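## Task

Fit a lid completely down on plate E01 and on plate E70. Each plate has to finish back in its original nest, lying flat within the locators, with well A1 at the nest corner labelled A1. Anything that stays put only because the robot holds it is not counted. At the end open the gripper and move the hand away.

## Robot and tools

Robot: a single four-axis SCARA plate mover (lift, shoulder, elbow, wrist yaw) with one parallel gripper that always stays level; it cannot tilt. The controlled point, end_effector_position, sits midway between the two rubber pads, 2 to 3 cm back from the fingertips. Fingers point along the gripper's +x and close along its y. Which scene is current is given by results; scene 2's task arrives in the result of finished_scene for scene 1.

Scene frame: origin on the table top under the arm base, +z up, +y to the left when looking along +x. Reported hand position may be slightly off, more so at long reach.

Plate IDs: put a plate flat in nest RD with well A1 (the cut-off corner) at the corner marked A1; with nothing blocking it, the fixed scanner beside RD reports the ID. Results show scanner "code" (lower-case ID such as e01, or no_read; never wrong) and "reads" (count of changes from no_read to an ID so far).

Tool execute_actions: argument "actions", a list run in order; an empty list just returns state and images. Each action may have "rows", "steps", "until". "rows" holds 1 to 15 rows, each used for one control step of 1/30 s. A row is five numbers, each in [-1, 1]: dx, dy, dz, rz, opening. The first four are an offset of the target pose in the gripper's own axes, measured from the gripper's measured pose when the action began (for a call's first action, the last pose reported in this scene); every row refers to that same start, not to the row before. Scale: 1.0 equals 0.6 m for dx, dy, dz and 180 degrees for rz (rz turns from +x toward +y). opening is absolute, not an offset: +1 fully open (0.140 m), -1 closed (gap still 0.066 m); going from open to closed takes at least about 0.6 s. "steps" is an integer 1 to 450, at least the row count, default 15; after the rows end the arm keeps heading for the final row's target and the gripper keeps its command, so long moves need more steps. Each step the command is clipped to within 70 mm and 16 degrees of the measured pose. A move cut short by too few steps may not finish on its own; send the remainder next. "until" stops the action at the first step where all conditions hold, e.g. {"scanner": {"code": "e70"}} or {"scanner": {"reads": [">=", 1]}}; numbers need a comparison (=, !=, <, <=, >, >=). It does not halt motion. Any out-of-range value or unknown name rejects the whole call before motion.

Tool zoom_image: "camera" is cam_high or cam_wrist; "region" is [x0, y0, x1, y1] in pixels of that camera's latest 504x504 image, origin top-left, at most 504 by 504.

Tool finished_scene: "scene" is 1 or 2; ends that scene after the last command is held and reports success. Irreversible. Replying without a tool call ends all remaining scenes.

Results: the state line gives end_effector_position (m) and end_effector_quat_wxyz in the scene frame. "Hand target" is where the controller is driving now. Joint positions lists lift (m, 0 to 0.550), shoulder (-2 to 2), elbow (-2.8 to 2.8), wrist yaw (-12.566 to 12.566 rad), then pad gap (m). Keep the elbow at least 0.4 rad from 0, or the arm may fold and fault. grip_measured is measured opening on the command scale; readings may be off by about 1 mm consistently. To hold something, command an opening below grip_measured: about 0.04 lower grips firmly, less grips more lightly. "pose unreachable" means the clearance check altered or blocked the command; the arm drifts a little then waits for new rows. MOTOR HOT appears from 85 °C; at 100 °C an OVER-TEMPERATURE FAULT brakes the arm until cool. Holding loads, even while you think, heats motors; some heat carries into the next scene.

Limits and cautions: load limits are lift 55.8 N, shoulder 8.37 N m, elbow 4.18 N m, wrist yaw 1.39 N m, including held weight. Reaching one causes a torque fault: 10 s stop and the rest of the call is skipped. Grip force is about 18 N per pad; closing fast can squeeze harder and even spring the fingers open. Joints are speed- and acceleration-limited, move in sync, and stop together on reversal; after big moves the arm may lag its target. Ramp offsets gradually (adding 0.01 per row is 6 mm per step, 0.18 m/s) so held items are not shaken loose. The simulation keeps running while you think, holding your last command. Brief tugs on held parts or pushes on loose items can happen. Never drop or knock anything off the table; avoid slips, slams and hard pushes.

Each tool is called after ">>>" in YAML: its name, and indented under it one key for each argument.

## Session

>>> execute_actions:
  actions: []

Scene clock: 0.00 s.
end_effector_position=(+0.5088, -0.1424, +0.1376) grip_measured=+1.00 end_effector_quat_wxyz=(+0.939, +0.000, +0.000, -0.343)
Joint positions: [ 0.133  0.732  0.916 -2.349  0.14 ]
Motor temperatures (°C, as the motors report them): [28 23 21 22]
Hand target: +0.509, -0.142, +0.138; +0.939, +0.000, +0.000, -0.343
scanner: code=no_read reads=0

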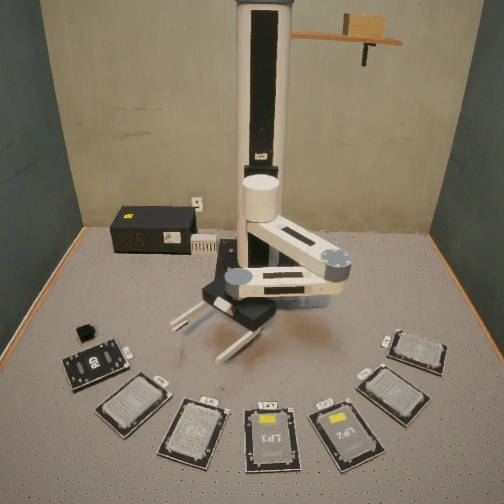

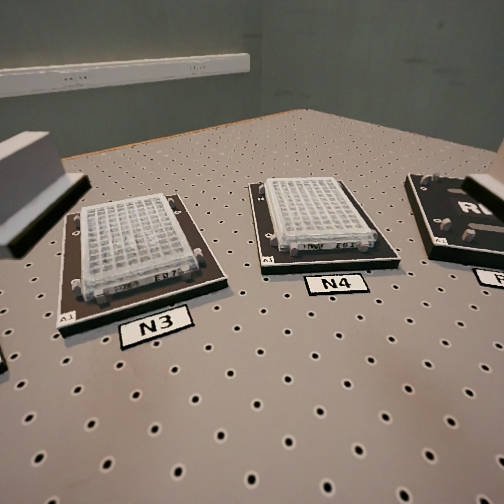

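>>> zoom_image:
  camera: "cam_wrist"
  region: [60, 220, 400, 310]

>>> zoom_image:
  camera: "cam_high"
  region: [40, 300, 470, 490]

Region (60, 220, 400, 310) of cam_wrist's 504x504 image, scaled by 1.482, with more detail than that image has; it fills the top 133 rows of this view, and the rest is white.

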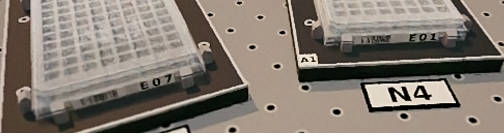

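Region (40, 300, 470, 490) of cam_high's 504x504 image, scaled by 1.172, with more detail than that image has; it fills the top 223 rows of this view, and the rest is white.

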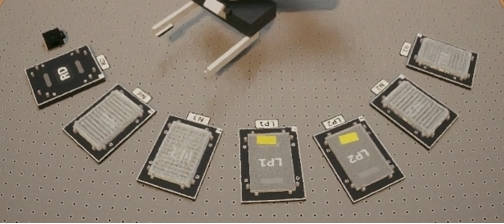

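>>> execute_actions:
  actions:
    - {"rows":[[-0.305,0.364,0,0.444,1]],"steps":90}

Scene clock: 3.63 s.
end_effector_position=(+0.5098, +0.1426, +0.1376) grip_measured=+1.00 end_effector_quat_wxyz=(+0.940, +0.000, +0.000, +0.340)
Joint positions: [ 0.133  1.187  0.918 -1.412  0.14 ]
Motor temperatures (°C, as the motors report them): [28 23 21 22]
Hand target: +0.510, +0.143, +0.138; +0.940, +0.000, +0.000, +0.340
Off the commanded pose: 0.000 m, 0 deg.
scanner: code=no_read reads=0

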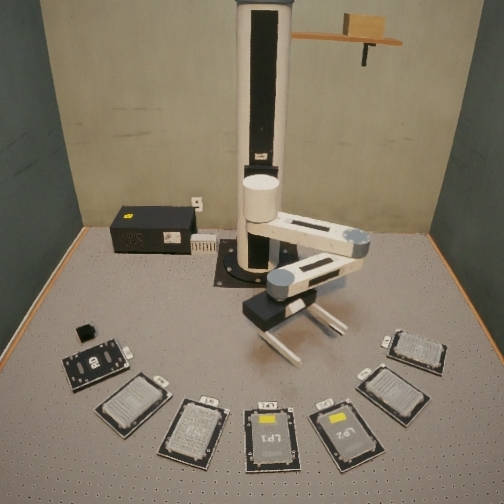

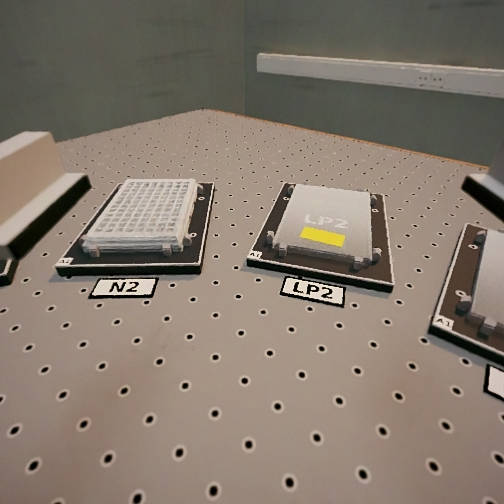

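>>> execute_actions:
  actions:
    - {"rows":[[0,0,0,0.15,1]],"steps":40}

>>> zoom_image:
  camera: "cam_wrist"
  region: [0, 130, 504, 400]

Scene clock: 5.70 s.
end_effector_position=(+0.5098, +0.1425, +0.1376) grip_measured=+1.00 end_effector_quat_wxyz=(+0.835, +0.000, +0.000, +0.550)
Joint positions: [ 0.133  0.936  1.127 -0.898  0.14 ]
Motor temperatures (°C, as the motors report them): [28 23 21 22]
Hand target: +0.510, +0.143, +0.138; +0.835, +0.000, +0.000, +0.550
Off the commanded pose: 0.000 m, 0 deg.
scanner: code=no_read reads=0

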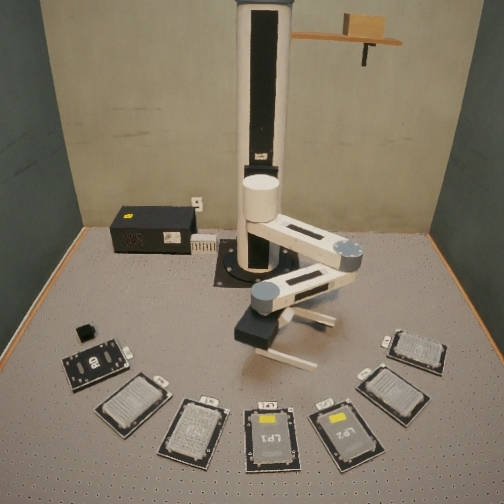

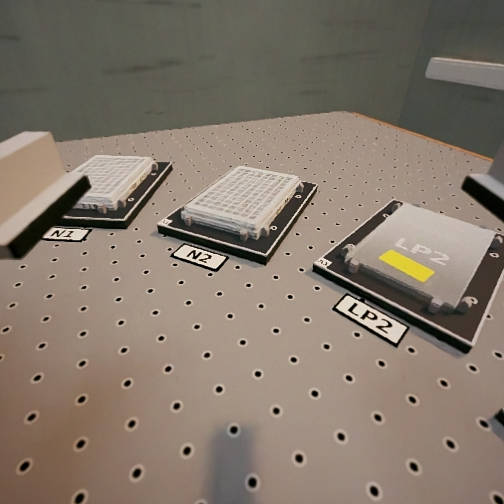

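Region (0, 130, 504, 400) of cam_wrist's 504x504 image, scaled by 1.000; it fills the top 270 rows of this view, and the rest is white.

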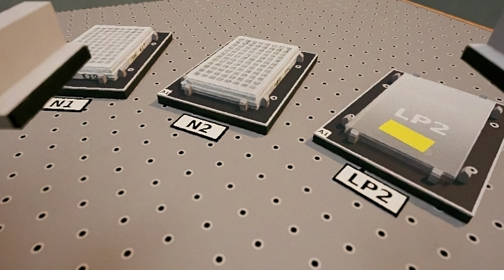

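>>> execute_actions:
  actions:
    - {"rows":[[0.155,0.12,0,-0.148,1]],"steps":50}

Scene clock: 8.03 s.
end_effector_position=(+0.4803, +0.2566, +0.1376) grip_measured=+1.00 end_effector_quat_wxyz=(+0.939, +0.000, +0.000, +0.343)
Joint positions: [ 0.133  1.618  1.032 -1.949  0.14 ]
Motor temperatures (°C, as the motors report them): [28 23 21 22]
Hand target: +0.480, +0.256, +0.138; +0.939, +0.000, +0.000, +0.343
Off the commanded pose: 0.000 m, 0 deg.
scanner: code=no_read reads=0

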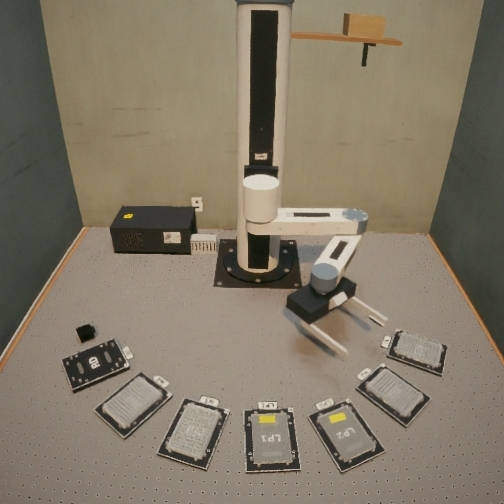

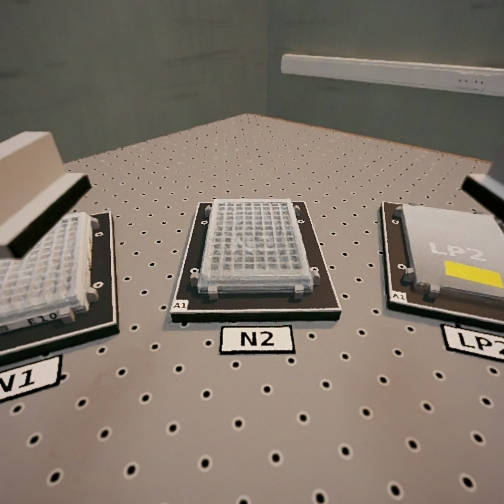

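>>> zoom_image:
  camera: "cam_wrist"
  region: [160, 190, 350, 330]

>>> zoom_image:
  camera: "cam_high"
  region: [340, 320, 460, 440]

Region (160, 190, 350, 330) of cam_wrist's 504x504 image, scaled by 2.653, with more detail than that image has; it fills the top 371 rows of this view, and the rest is white.

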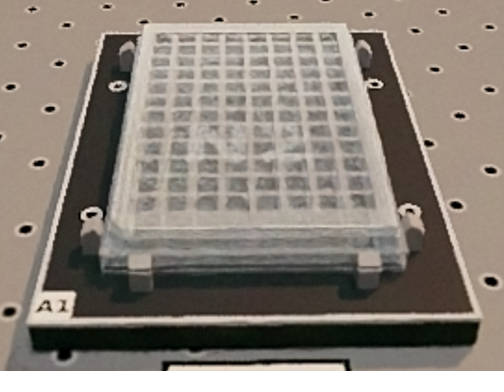

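Region (340, 320, 460, 440) of cam_high's 504x504 image, scaled by 4.200, with more detail than that image has.

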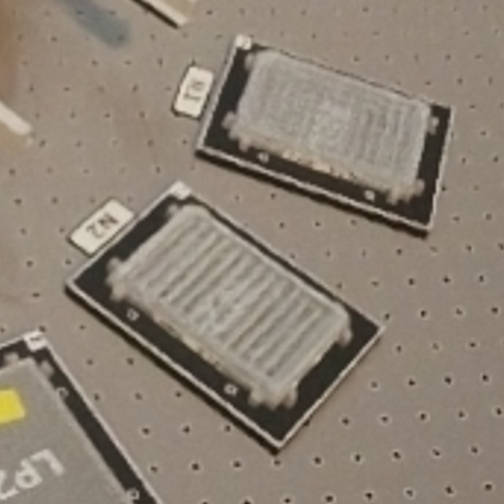

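>>> execute_actions:
  actions:
    - {"rows":[[0.04,-0.258,-0.1,-0.111,1]],"steps":50}

Scene clock: 10.37 s.
end_effector_position=(+0.5985, +0.1537, +0.0775) grip_measured=+1.00 end_effector_quat_wxyz=(+0.985, +0.000, +0.000, +0.175)
Joint positions: [ 0.073  1.177  1.272 -2.097  0.14 ]
Motor temperatures (°C, as the motors report them): [28 23 21 22]
Hand target: +0.598, +0.154, +0.078; +0.985, +0.000, +0.000, +0.175
Off the commanded pose: 0.000 m, 0 deg.
scanner: code=no_read reads=0

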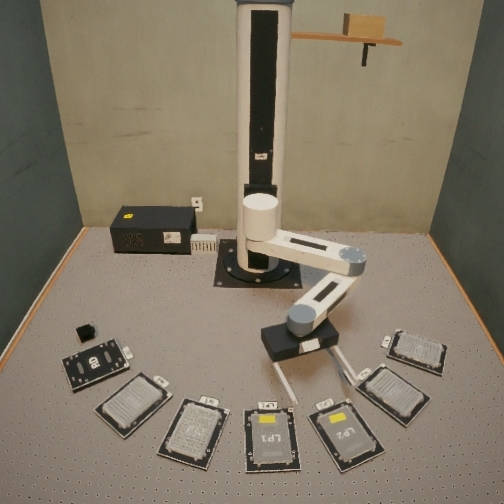

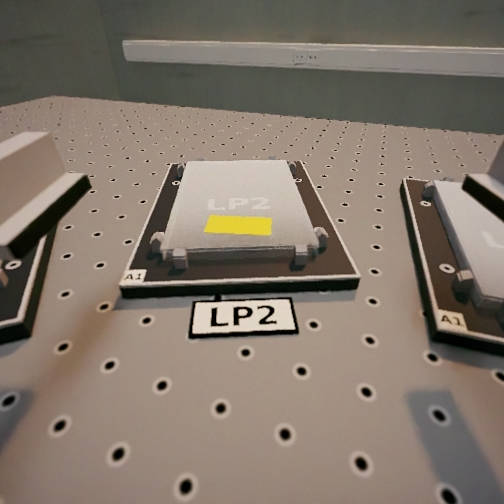

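>>> execute_actions:
  actions:
    - {"rows":[[0.19,0.023,-0.03,0,1]],"steps":40}

Scene clock: 12.07 s.
end_effector_position=(+0.7007, +0.2059, +0.0595) grip_measured=+1.00 end_effector_quat_wxyz=(+0.985, +0.000, +0.000, +0.175)
Joint positions: [ 0.054  0.943  1.907 -2.498  0.14 ]
Motor temperatures (°C, as the motors report them): [28 23 21 22]
Hand target: +0.701, +0.206, +0.060; +0.985, +0.000, +0.000, +0.175
Off the commanded pose: 0.000 m, 0 deg.
scanner: code=no_read reads=0

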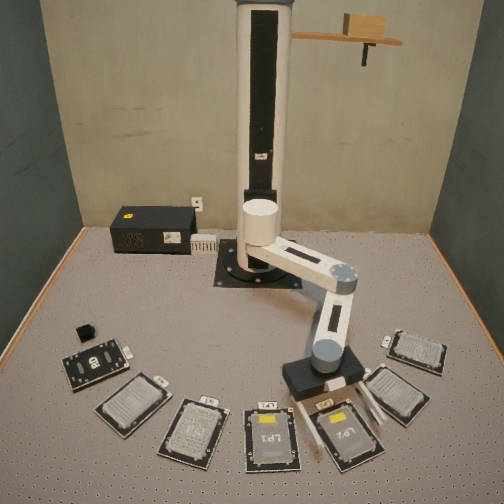

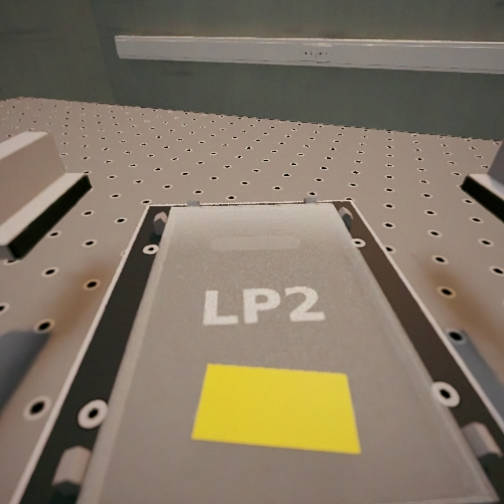

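>>> execute_actions:
  actions:
    - {"rows":[[0,0.003,-0.07,0.01,0.0]],"steps":35}
    - {"rows":[[0,0,0,0,-0.5]],"steps":25}

Scene clock: 22.83 s.
end_effector_position=(+0.7004, +0.2061, +0.0247) grip_measured=+0.01 end_effector_quat_wxyz=(+0.983, +0.000, +0.000, +0.186)
Joint positions: [ 0.02   0.937  1.905 -2.469  0.103]
Motor temperatures (°C, as the motors report them): [27 23 21 22]
Hand target: +0.700, +0.207, +0.024; +0.982, +0.000, +0.000, +0.187
Off the commanded pose: 0.007 m, 1 deg.
TORQUE FAULT: the external load on joint 1 (lift) reached its load limit, and the arm stopped for 10 seconds. The arm's remaining commands of this call were not run. The arm holds where it stopped, with its grip as last carried out, and accepts commands again: back off and push less far. The arm stops again, at the same cost, whenever a joint's load reaches its limit.
scanner: code=no_read reads=0

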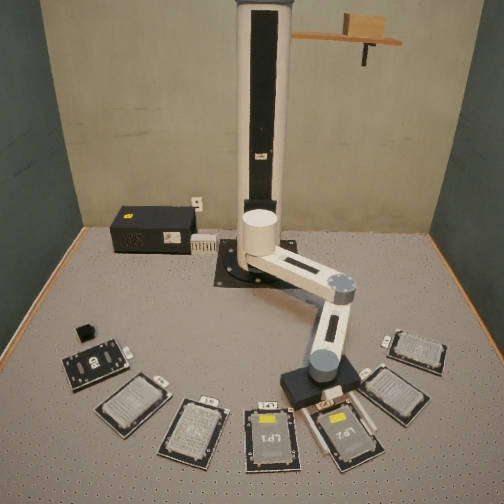

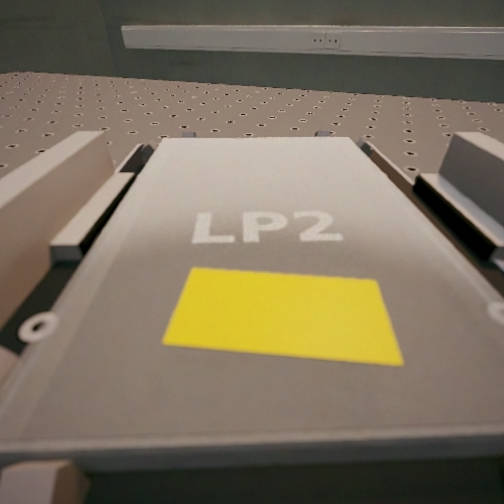

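>>> execute_actions:
  actions:
    - {"rows":[[0,0,0.003,0,0.0]],"steps":8}
    - {"rows":[[0,0,0,0,-0.5]],"steps":25}

Scene clock: 24.57 s.
end_effector_position=(+0.6994, +0.2101, +0.0265) grip_measured=-0.48 end_effector_quat_wxyz=(+0.981, +0.000, +0.000, +0.194)
Joint positions: [ 0.022  0.94   1.909 -2.459  0.085]
Motor temperatures (°C, as the motors report them): [27 23 21 22]
Hand target: +0.700, +0.206, +0.027; +0.983, +0.000, +0.000, +0.186
Off the commanded pose: 0.004 m, 1 deg.
scanner: code=no_read reads=0

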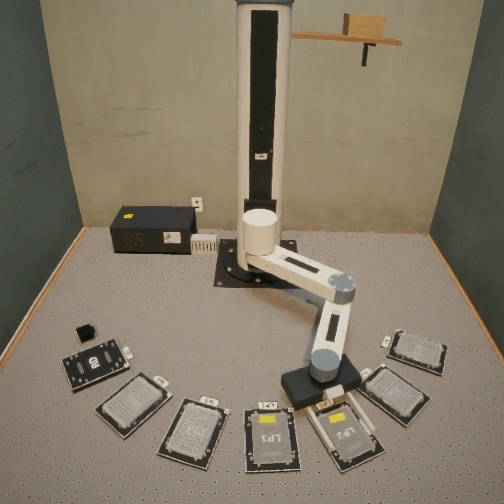

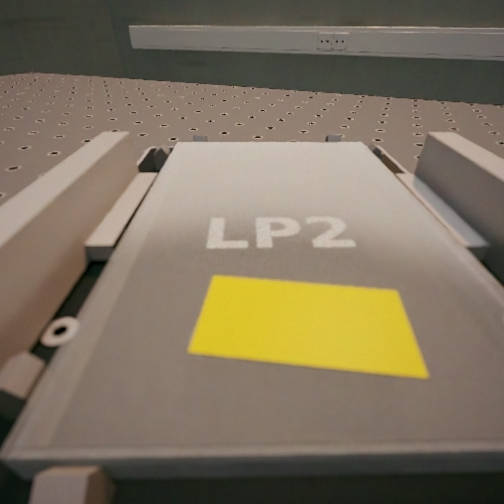

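>>> execute_actions:
  actions:
    - {"rows":[[0,0,0.01,0,-0.52],[0,0,0.02,0,-0.52],[0,0,0.03,0,-0.52],[0,0,0.045,0,-0.52],[0,0,0.06,0,-0.52],[0,0,0.075,0,-0.52]],"steps":20}
    - {"rows":[[-0.01,0.06,0,0.02,-0.52],[-0.02,0.12,0,0.04,-0.52],[-0.03,0.18,0,0.06,-0.52],[-0.04,0.24,0,0.08,-0.52],[-0.0477,0.3047,0,0.103,-0.52]],"steps":50}

Scene clock: 27.40 s.
end_effector_position=(+0.6033, +0.3686, +0.0716) grip_measured=-0.48 end_effector_quat_wxyz=(+0.937, +0.000, +0.000, +0.350)
Joint positions: [ 0.067  1.271  1.91  -2.467  0.085]
Motor temperatures (°C, as the motors report them): [27 23 21 22]
Hand target: +0.603, +0.368, +0.072; +0.937, +0.000, +0.000, +0.349
Off the commanded pose: 0.000 m, 0 deg.
scanner: code=no_read reads=0

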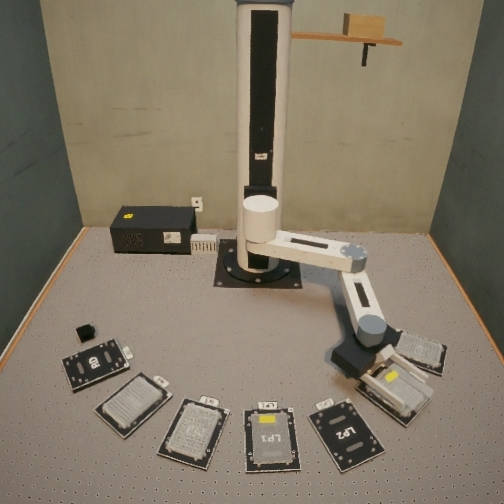

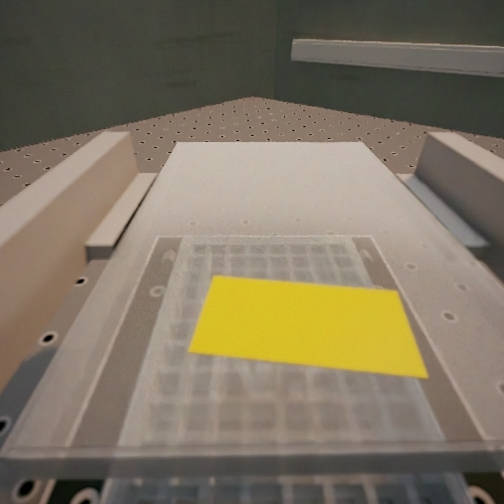

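Lid is translucent. Lower to just above the plate.

>>> execute_actions:
  actions:
    - {"rows":[[0,0,-0.01,0,-0.52],[0,0,-0.02,0,-0.52],[0,0,-0.03,0,-0.52],[0,0,-0.04,0,-0.52]],"steps":25}

Scene clock: 28.80 s.
end_effector_position=(+0.6033, +0.3686, +0.0475) grip_measured=-0.48 end_effector_quat_wxyz=(+0.937, +0.000, +0.000, +0.349)
Joint positions: [ 0.043  1.271  1.91  -2.467  0.085]
Motor temperatures (°C, as the motors report them): [28 23 21 22]
Hand target: +0.603, +0.369, +0.048; +0.937, +0.000, +0.000, +0.350
Off the commanded pose: 0.000 m, 0 deg.
scanner: code=no_read reads=0

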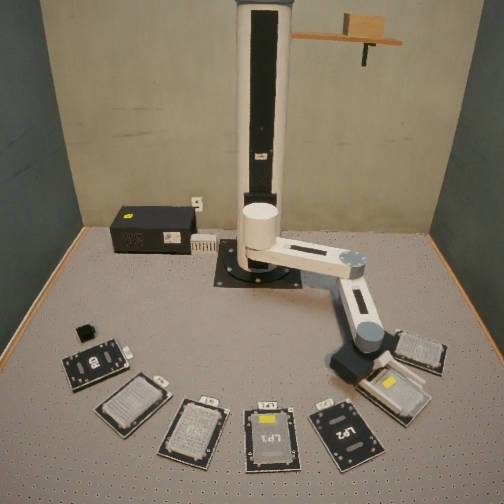

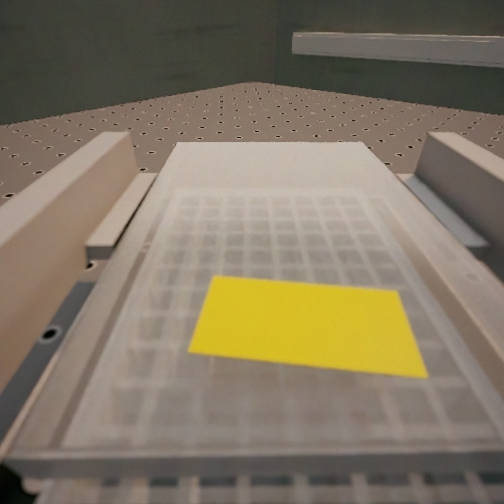

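>>> execute_actions:
  actions:
    - {"rows":[[0,0,-0.003,0,-0.52],[0,0,-0.006,0,-0.52],[0,0,-0.009,0,-0.52],[0,0,-0.012,0,-0.52],[0,0,-0.015,0,-0.52],[0,0,-0.018,0,-0.52]],"steps":25}

Scene clock: 30.27 s.
end_effector_position=(+0.6029, +0.3691, +0.0373) grip_measured=-0.49 end_effector_quat_wxyz=(+0.936, +0.000, +0.000, +0.351)
Joint positions: [ 0.032  1.271  1.91  -2.465  0.085]
Motor temperatures (°C, as the motors report them): [28 23 21 22]
Hand target: +0.603, +0.369, +0.037; +0.937, +0.000, +0.000, +0.349
Off the commanded pose: 0.001 m, 0 deg.
scanner: code=no_read reads=0

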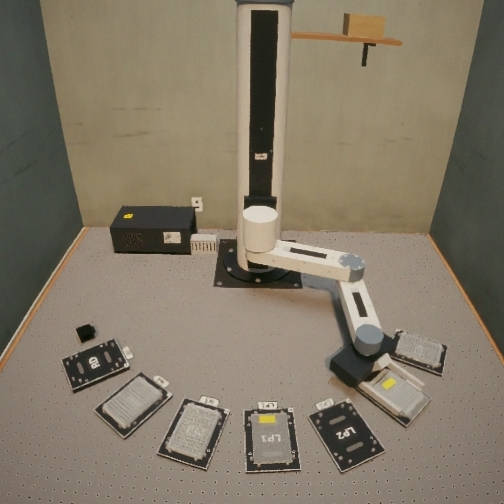

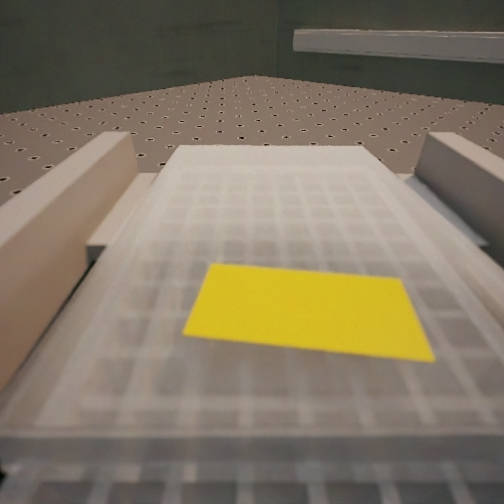

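>>> execute_actions:
  actions:
    - {"rows":[[-0.002,0,0.002,0,-0.52],[-0.004,0,0.002,0,-0.52],[-0.006,0,0.002,0,-0.52]],"steps":15}
    - {"rows":[[0,0,0,0,0.0]],"steps":15}

Scene clock: 31.67 s.
end_effector_position=(+0.6002, +0.3668, +0.0386) grip_measured=+0.00 end_effector_quat_wxyz=(+0.936, +0.000, +0.000, +0.351)
Joint positions: [ 0.034  1.282  1.887 -2.452  0.103]
Motor temperatures (°C, as the motors report them): [28 23 21 22]
Hand target: +0.600, +0.367, +0.039; +0.936, +0.000, +0.000, +0.351
Off the commanded pose: 0.000 m, 0 deg.
scanner: code=no_read reads=0

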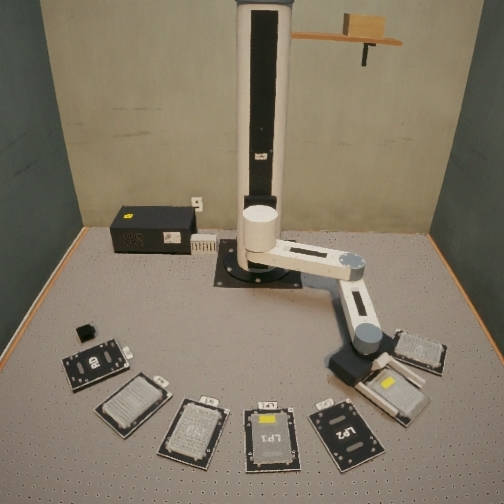

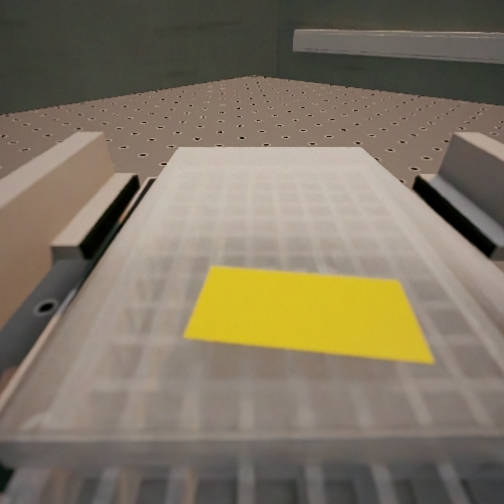

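Back off to view.

>>> execute_actions:
  actions:
    - {"rows":[[0,0,0.05,0,1]],"steps":20}
    - {"rows":[[-0.2,0,0,0,1]],"steps":35}

>>> zoom_image:
  camera: "cam_high"
  region: [340, 340, 450, 450]

Scene clock: 33.77 s.
end_effector_position=(+0.5098, +0.2880, +0.0686) grip_measured=+1.00 end_effector_quat_wxyz=(+0.937, +0.000, +0.000, +0.351)
Joint positions: [ 0.064  1.555  1.229 -2.068  0.14 ]
Motor temperatures (°C, as the motors report them): [28 23 21 22]
Hand target: +0.510, +0.288, +0.069; +0.936, +0.000, +0.000, +0.351
Off the commanded pose: 0.000 m, 0 deg.
scanner: code=no_read reads=0

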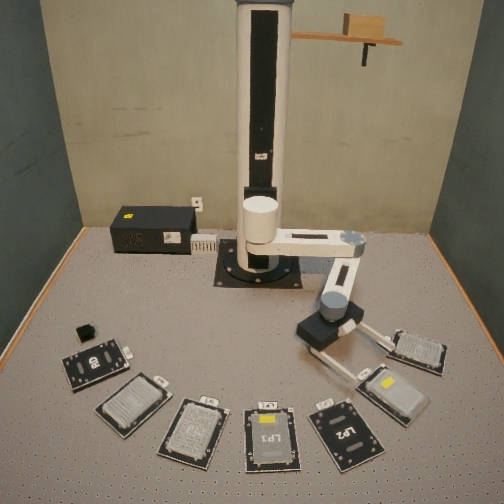

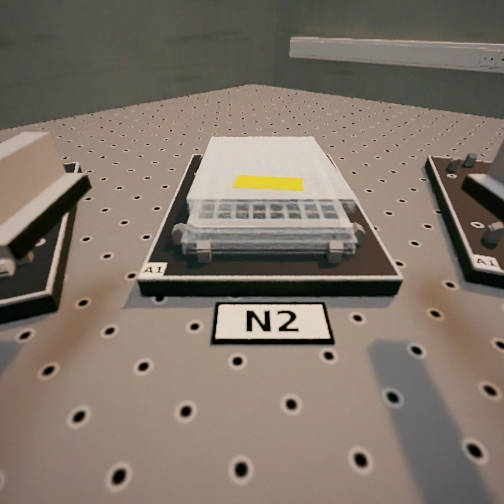

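Region (340, 340, 450, 450) of cam_high's 504x504 image, scaled by 4.582, with more detail than that image has.

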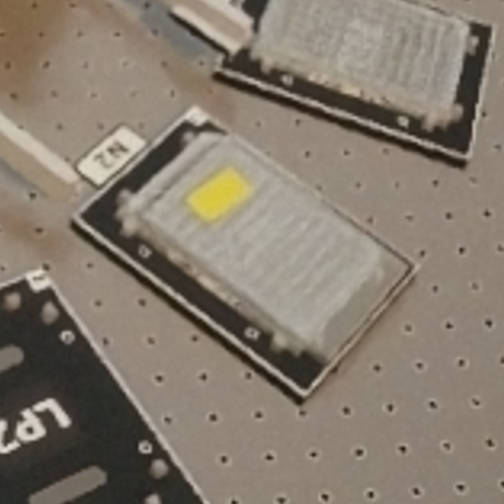

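>>> execute_actions:
  actions:
    - {"rows":[[0.2,0,0,0,0.2]],"steps":35}
    - {"rows":[[0,0,-0.047,0,0.2]],"steps":25}
    - {"rows":[[0,0,0,0,-0.52]],"steps":20}
    - {"rows":[[0,0,0.005,0,-0.52],[0,0,0.01,0,-0.52],[0,0,0.016,0,-0.52]],"steps":12}
    - {"rows":[[-0.007,0,0,0,-0.52],[-0.014,0,0,0,-0.52],[-0.021,0,0,0,-0.52],[-0.027,0,0,0,-0.52]],"steps":20}

Scene clock: 37.83 s.
end_effector_position=(+0.5880, +0.3561, +0.0500) grip_measured=-0.49 end_effector_quat_wxyz=(+0.937, +0.000, +0.000, +0.351)
Joint positions: [ 0.045  1.327  1.783 -2.394  0.085]
Motor temperatures (°C, as the motors report them): [28 23 21 22]
Hand target: +0.588, +0.356, +0.050; +0.936, +0.000, +0.000, +0.351
Off the commanded pose: 0.000 m, 0 deg.
scanner: code=no_read reads=0

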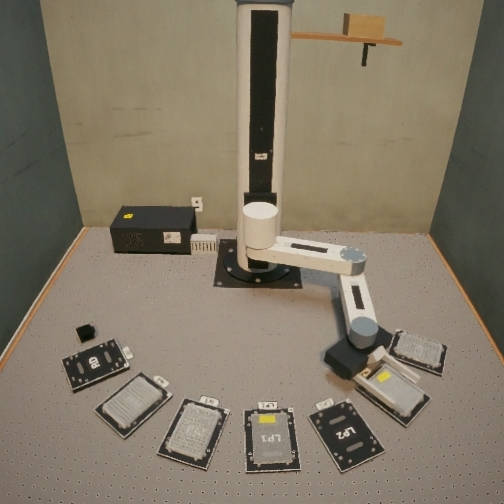

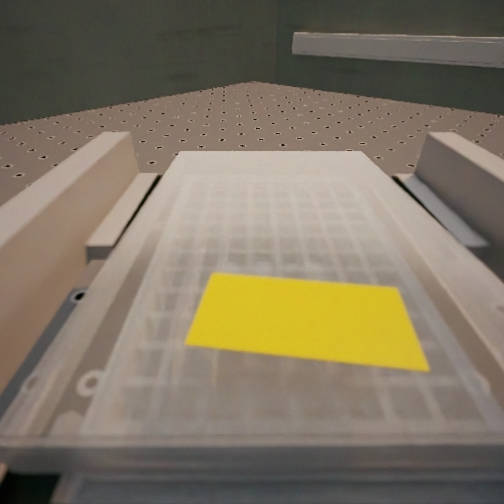

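>>> execute_actions:
  actions:
    - {"rows":[[0,0,-0.003,0,-0.52],[0,0,-0.006,0,-0.52],[0,0,-0.009,0,-0.52],[0,0,-0.012,0,-0.52],[0,0,-0.015,0,-0.52],[0,0,-0.018,0,-0.52],[0,0,-0.02,0,-0.52]],"steps":20}
    - {"rows":[[0,0,0,0,0.2]],"steps":15}
    - {"rows":[[0,0,0.05,0,1]],"steps":20}
    - {"rows":[[-0.18,0,0,0,1]],"steps":35}

>>> zoom_image:
  camera: "cam_high"
  region: [340, 340, 450, 450]

Scene clock: 41.27 s.
end_effector_position=(+0.5066, +0.2852, +0.0683) grip_measured=+1.00 end_effector_quat_wxyz=(+0.936, +0.000, +0.000, +0.351)
Joint positions: [ 0.063  1.562  1.209 -2.054  0.14 ]
Motor temperatures (°C, as the motors report them): [28 23 21 22]
Hand target: +0.507, +0.285, +0.068; +0.936, +0.000, +0.000, +0.351
Off the commanded pose: 0.000 m, 0 deg.
scanner: code=no_read reads=0

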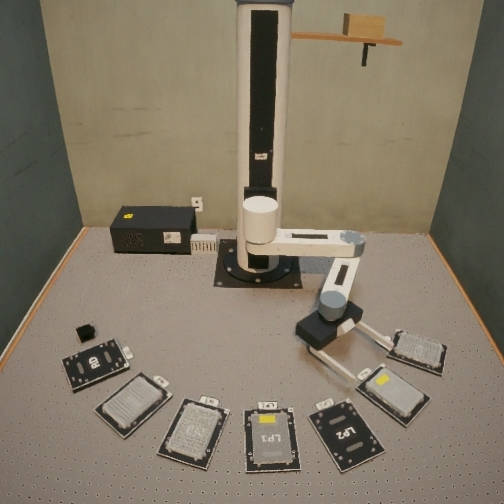

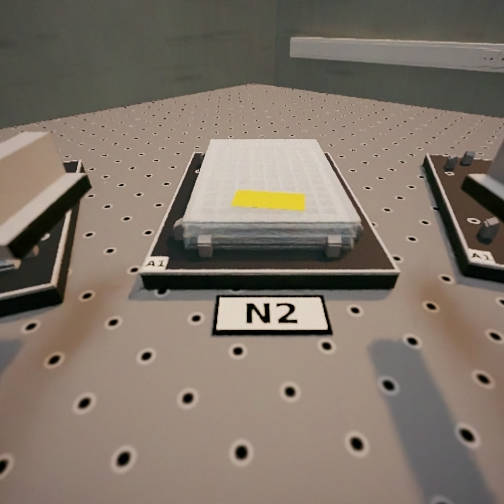

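Region (340, 340, 450, 450) of cam_high's 504x504 image, scaled by 4.582, with more detail than that image has.

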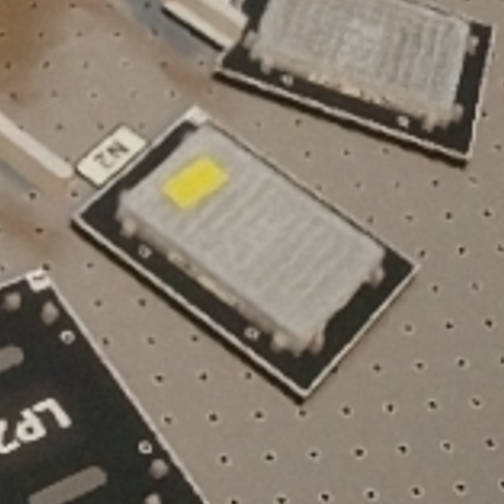

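>>> execute_actions:
  actions:
    - {"rows":[[-0.163,-0.488,0.015,-0.228,1]],"steps":70}

Scene clock: 44.07 s.
end_effector_position=(+0.6254, +0.0001, +0.0773) grip_measured=+1.00 end_effector_quat_wxyz=(+1.000, +0.000, +0.000, +0.001)
Joint positions: [ 0.072  0.831  1.271 -2.101  0.14 ]
Motor temperatures (°C, as the motors report them): [28 23 21 22]
Hand target: +0.625, +0.000, +0.077; +1.000, +0.000, +0.000, +0.001
Off the commanded pose: 0.000 m, 0 deg.
scanner: code=no_read reads=0

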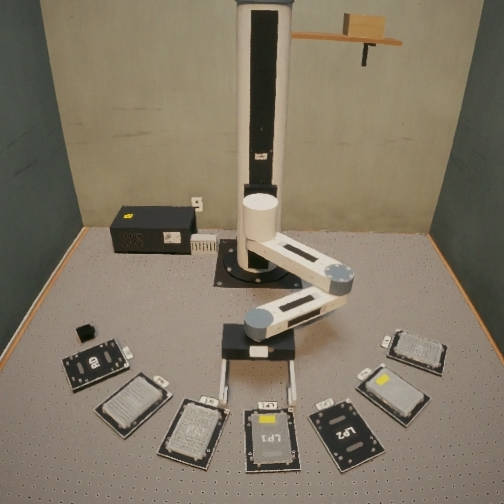

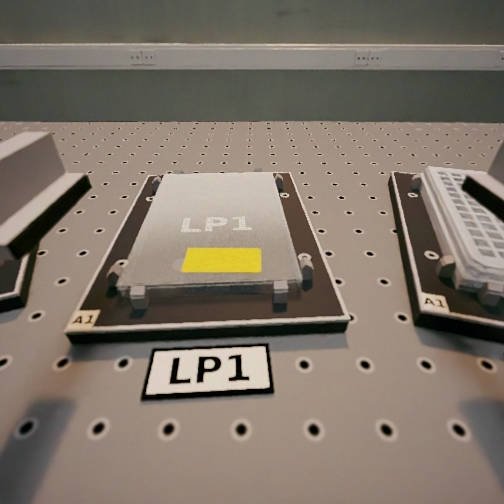

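>>> execute_actions:
  actions:
    - {"rows":[[0.145,0.048,-0.02,0.008,1]],"steps":35}
    - {"rows":[[0,0,-0.0497,0,0.3]],"steps":30}
    - {"rows":[[0,0,0,0,-0.52]],"steps":25}

Scene clock: 47.57 s.
end_effector_position=(+0.7124, +0.0290, +0.0354) grip_measured=-0.52 end_effector_quat_wxyz=(+1.000, +0.000, +0.000, +0.013)
Joint positions: [ 0.03   0.7    1.74  -2.413  0.084]
Motor temperatures (°C, as the motors report them): [28 23 21 22]
Hand target: +0.712, +0.029, +0.035; +1.000, +0.000, +0.000, +0.013
Off the commanded pose: 0.000 m, 0 deg.
scanner: code=no_read reads=0

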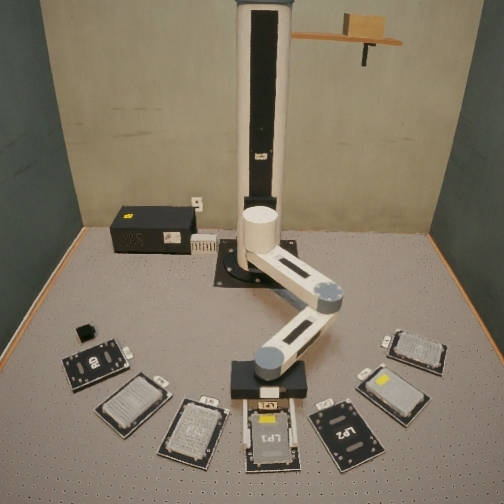

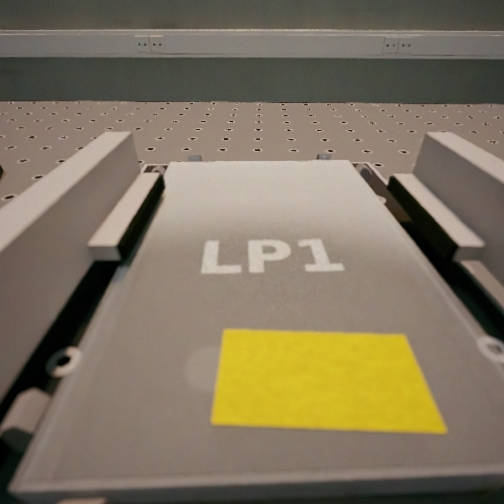

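Arithmetic slip on height; go 8 mm lower.

>>> execute_actions:
  actions:
    - {"rows":[[0,0,0,0.005,0.1]],"steps":15}
    - {"rows":[[0,0,-0.0135,0,0.1]],"steps":15}
    - {"rows":[[0,0,0,0,-0.52]],"steps":22}

Scene clock: 51.47 s.
end_effector_position=(+0.7126, +0.0316, +0.0272) grip_measured=-0.49 end_effector_quat_wxyz=(+1.000, +0.000, +0.000, +0.026)
Joint positions: [ 0.022  0.696  1.741 -2.385  0.085]
Motor temperatures (°C, as the motors report them): [28 23 21 22]
Hand target: +0.712, +0.029, +0.027; +1.000, +0.000, +0.000, +0.021
Off the commanded pose: 0.003 m, 1 deg.
scanner: code=no_read reads=0

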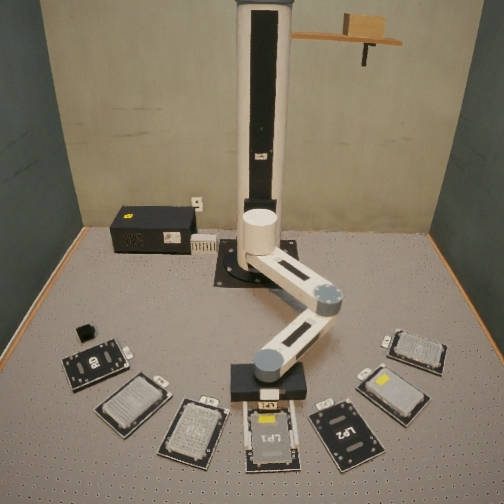

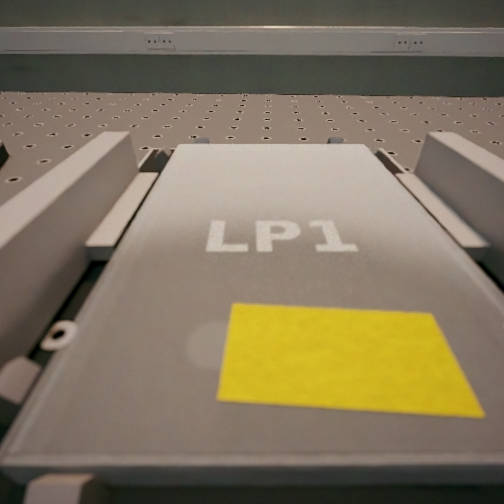

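>>> execute_actions:
  actions:
    - {"rows":[[0,0,0.01,0,-0.53],[0,0,0.02,0,-0.53],[0,0,0.03,0,-0.53],[0,0,0.045,0,-0.53],[0,0,0.06,0,-0.53],[0,0,0.08,0,-0.53]],"steps":20}
    - {"rows":[[-0.02,-0.06,0,-0.02,-0.53],[-0.04,-0.12,0,-0.04,-0.53],[-0.07,-0.18,0,-0.07,-0.53],[-0.1,-0.27,0,-0.1,-0.53],[-0.14,-0.38,0,-0.145,-0.53],[-0.18,-0.5,0,-0.19,-0.53],[-0.2277,-0.6307,0,-0.239,-0.53]],"steps":90}

>>> zoom_image:
  camera: "cam_high"
  region: [60, 320, 220, 460]

Scene clock: 55.63 s.
end_effector_position=(+0.5960, -0.3536, +0.0753) grip_measured=-0.49 end_effector_quat_wxyz=(+0.940, +0.000, +0.000, -0.342)
Joint positions: [ 0.07  -0.094  1.811 -2.415  0.085]
Motor temperatures (°C, as the motors report them): [28 23 21 22]
Hand target: +0.596, -0.354, +0.075; +0.940, +0.000, +0.000, -0.342
Off the commanded pose: 0.000 m, 0 deg.
scanner: code=no_read reads=0

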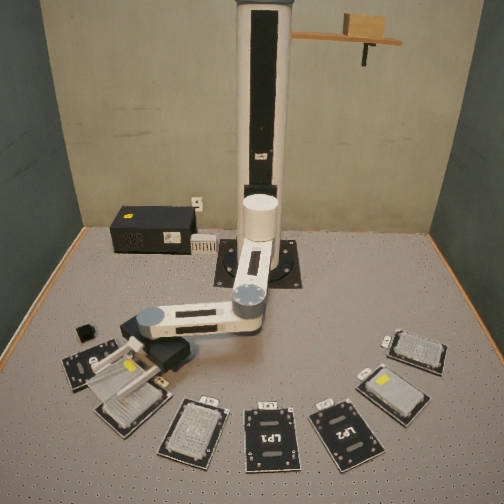

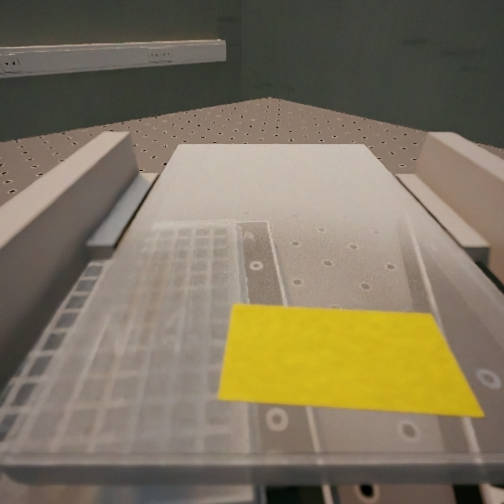

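Region (60, 320, 220, 460) of cam_high's 504x504 image, scaled by 3.150, with more detail than that image has; it fills the top 441 rows of this view, and the rest is white.

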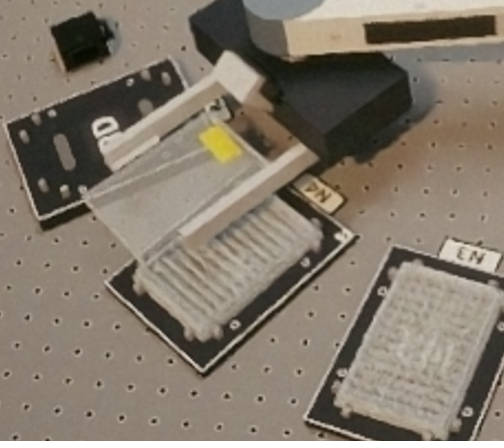

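>>> execute_actions:
  actions:
    - {"rows":[[0.008,0.02,-0.01,0,-0.53],[0.016,0.045,-0.02,0,-0.53],[0.025,0.07,-0.03,0,-0.53],[0.033,0.092,-0.04,0,-0.53]],"steps":30}

>>> zoom_image:
  camera: "cam_high"
  region: [60, 320, 220, 460]

Scene clock: 57.07 s.
end_effector_position=(+0.6465, -0.3241, +0.0512) grip_measured=-0.49 end_effector_quat_wxyz=(+0.940, +0.000, +0.000, -0.342)
Joint positions: [ 0.046 -0.034  1.964 -2.629  0.085]
Motor temperatures (°C, as the motors report them): [28 23 21 22]
Hand target: +0.647, -0.324, +0.051; +0.940, +0.000, +0.000, -0.342
Off the commanded pose: 0.000 m, 0 deg.
scanner: code=no_read reads=0

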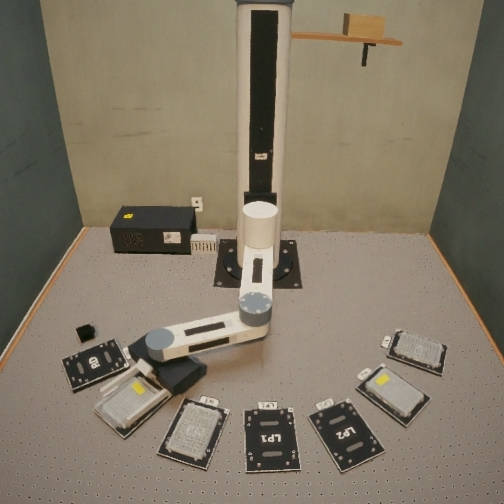

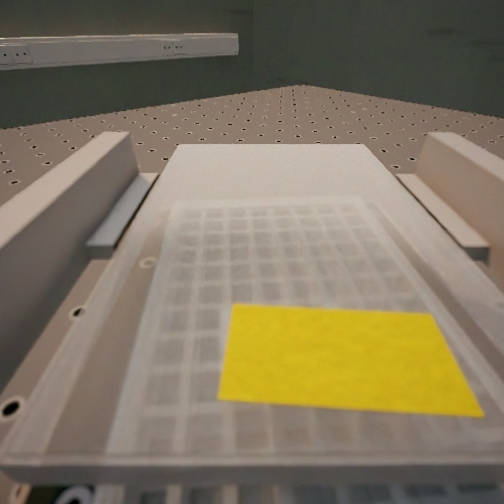

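Region (60, 320, 220, 460) of cam_high's 504x504 image, scaled by 3.150, with more detail than that image has; it fills the top 441 rows of this view, and the rest is white.

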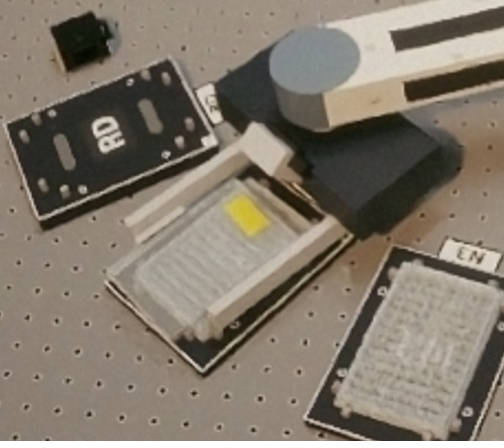

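>>> execute_actions:
  actions:
    - {"rows":[[-0.01,-0.002,0,0.007,-0.53],[-0.02,-0.004,0,0.014,-0.53],[-0.03,-0.005,0,0.022,-0.53]],"steps":25}

>>> zoom_image:
  camera: "cam_high"
  region: [60, 320, 220, 460]

Scene clock: 58.33 s.
end_effector_position=(+0.6307, -0.3150, +0.0512) grip_measured=-0.49 end_effector_quat_wxyz=(+0.951, +0.000, +0.000, -0.310)
Joint positions: [ 0.046 -0.003  1.837 -2.465  0.085]
Motor temperatures (°C, as the motors report them): [28 23 21 22]
Hand target: +0.631, -0.315, +0.051; +0.951, +0.000, +0.000, -0.310
Off the commanded pose: 0.000 m, 0 deg.
scanner: code=no_read reads=0

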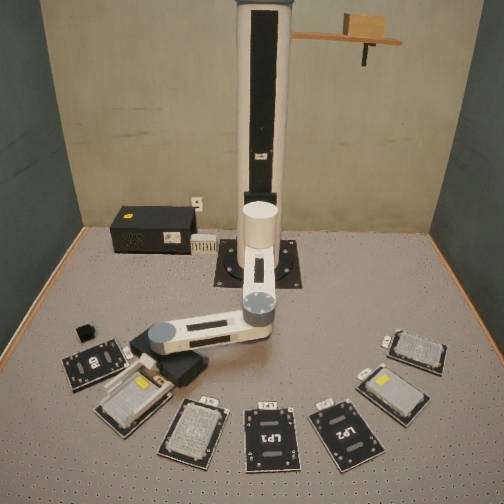

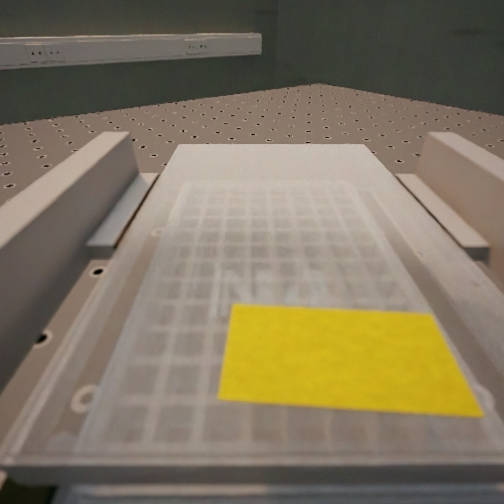

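Region (60, 320, 220, 460) of cam_high's 504x504 image, scaled by 3.150, with more detail than that image has; it fills the top 441 rows of this view, and the rest is white.

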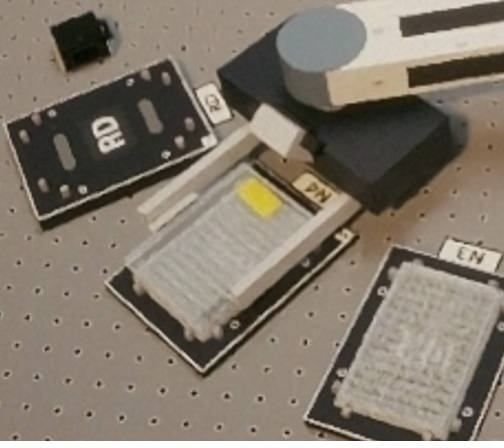

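>>> execute_actions:
  actions:
    - {"rows":[[-0.002,0,-0.003,0,-0.53],[-0.002,0,-0.006,0,-0.53],[-0.002,0,-0.009,0,-0.53],[-0.002,0,-0.012,0,-0.53],[-0.002,0,-0.015,0,-0.53],[-0.002,0,-0.019,0,-0.53]],"steps":20}

>>> zoom_image:
  camera: "cam_high"
  region: [60, 320, 220, 460]

Scene clock: 59.30 s.
end_effector_position=(+0.6300, -0.3140, +0.0398) grip_measured=-0.49 end_effector_quat_wxyz=(+0.951, +0.000, +0.000, -0.309)
Joint positions: [ 0.035  0.001  1.83  -2.459  0.085]
Motor temperatures (°C, as the motors report them): [28 23 21 22]
Hand target: +0.630, -0.314, +0.040; +0.951, +0.000, +0.000, -0.310
Off the commanded pose: 0.000 m, 0 deg.
scanner: code=no_read reads=0

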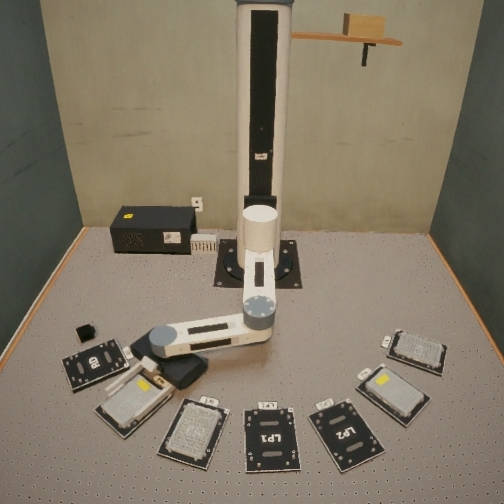

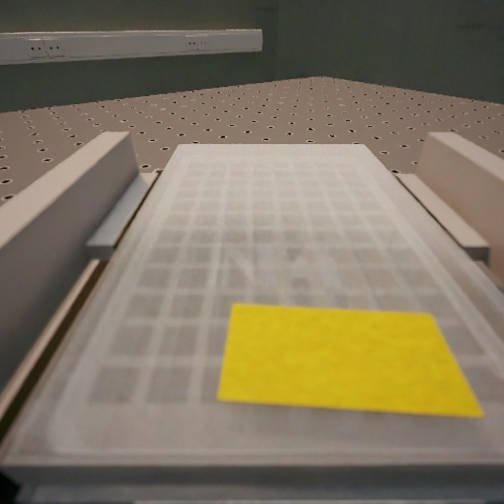

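Region (60, 320, 220, 460) of cam_high's 504x504 image, scaled by 3.150, with more detail than that image has; it fills the top 441 rows of this view, and the rest is white.

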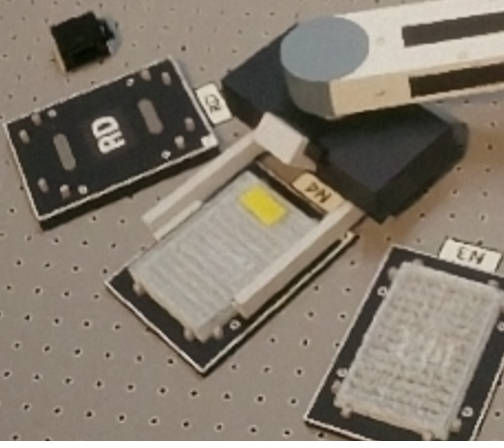

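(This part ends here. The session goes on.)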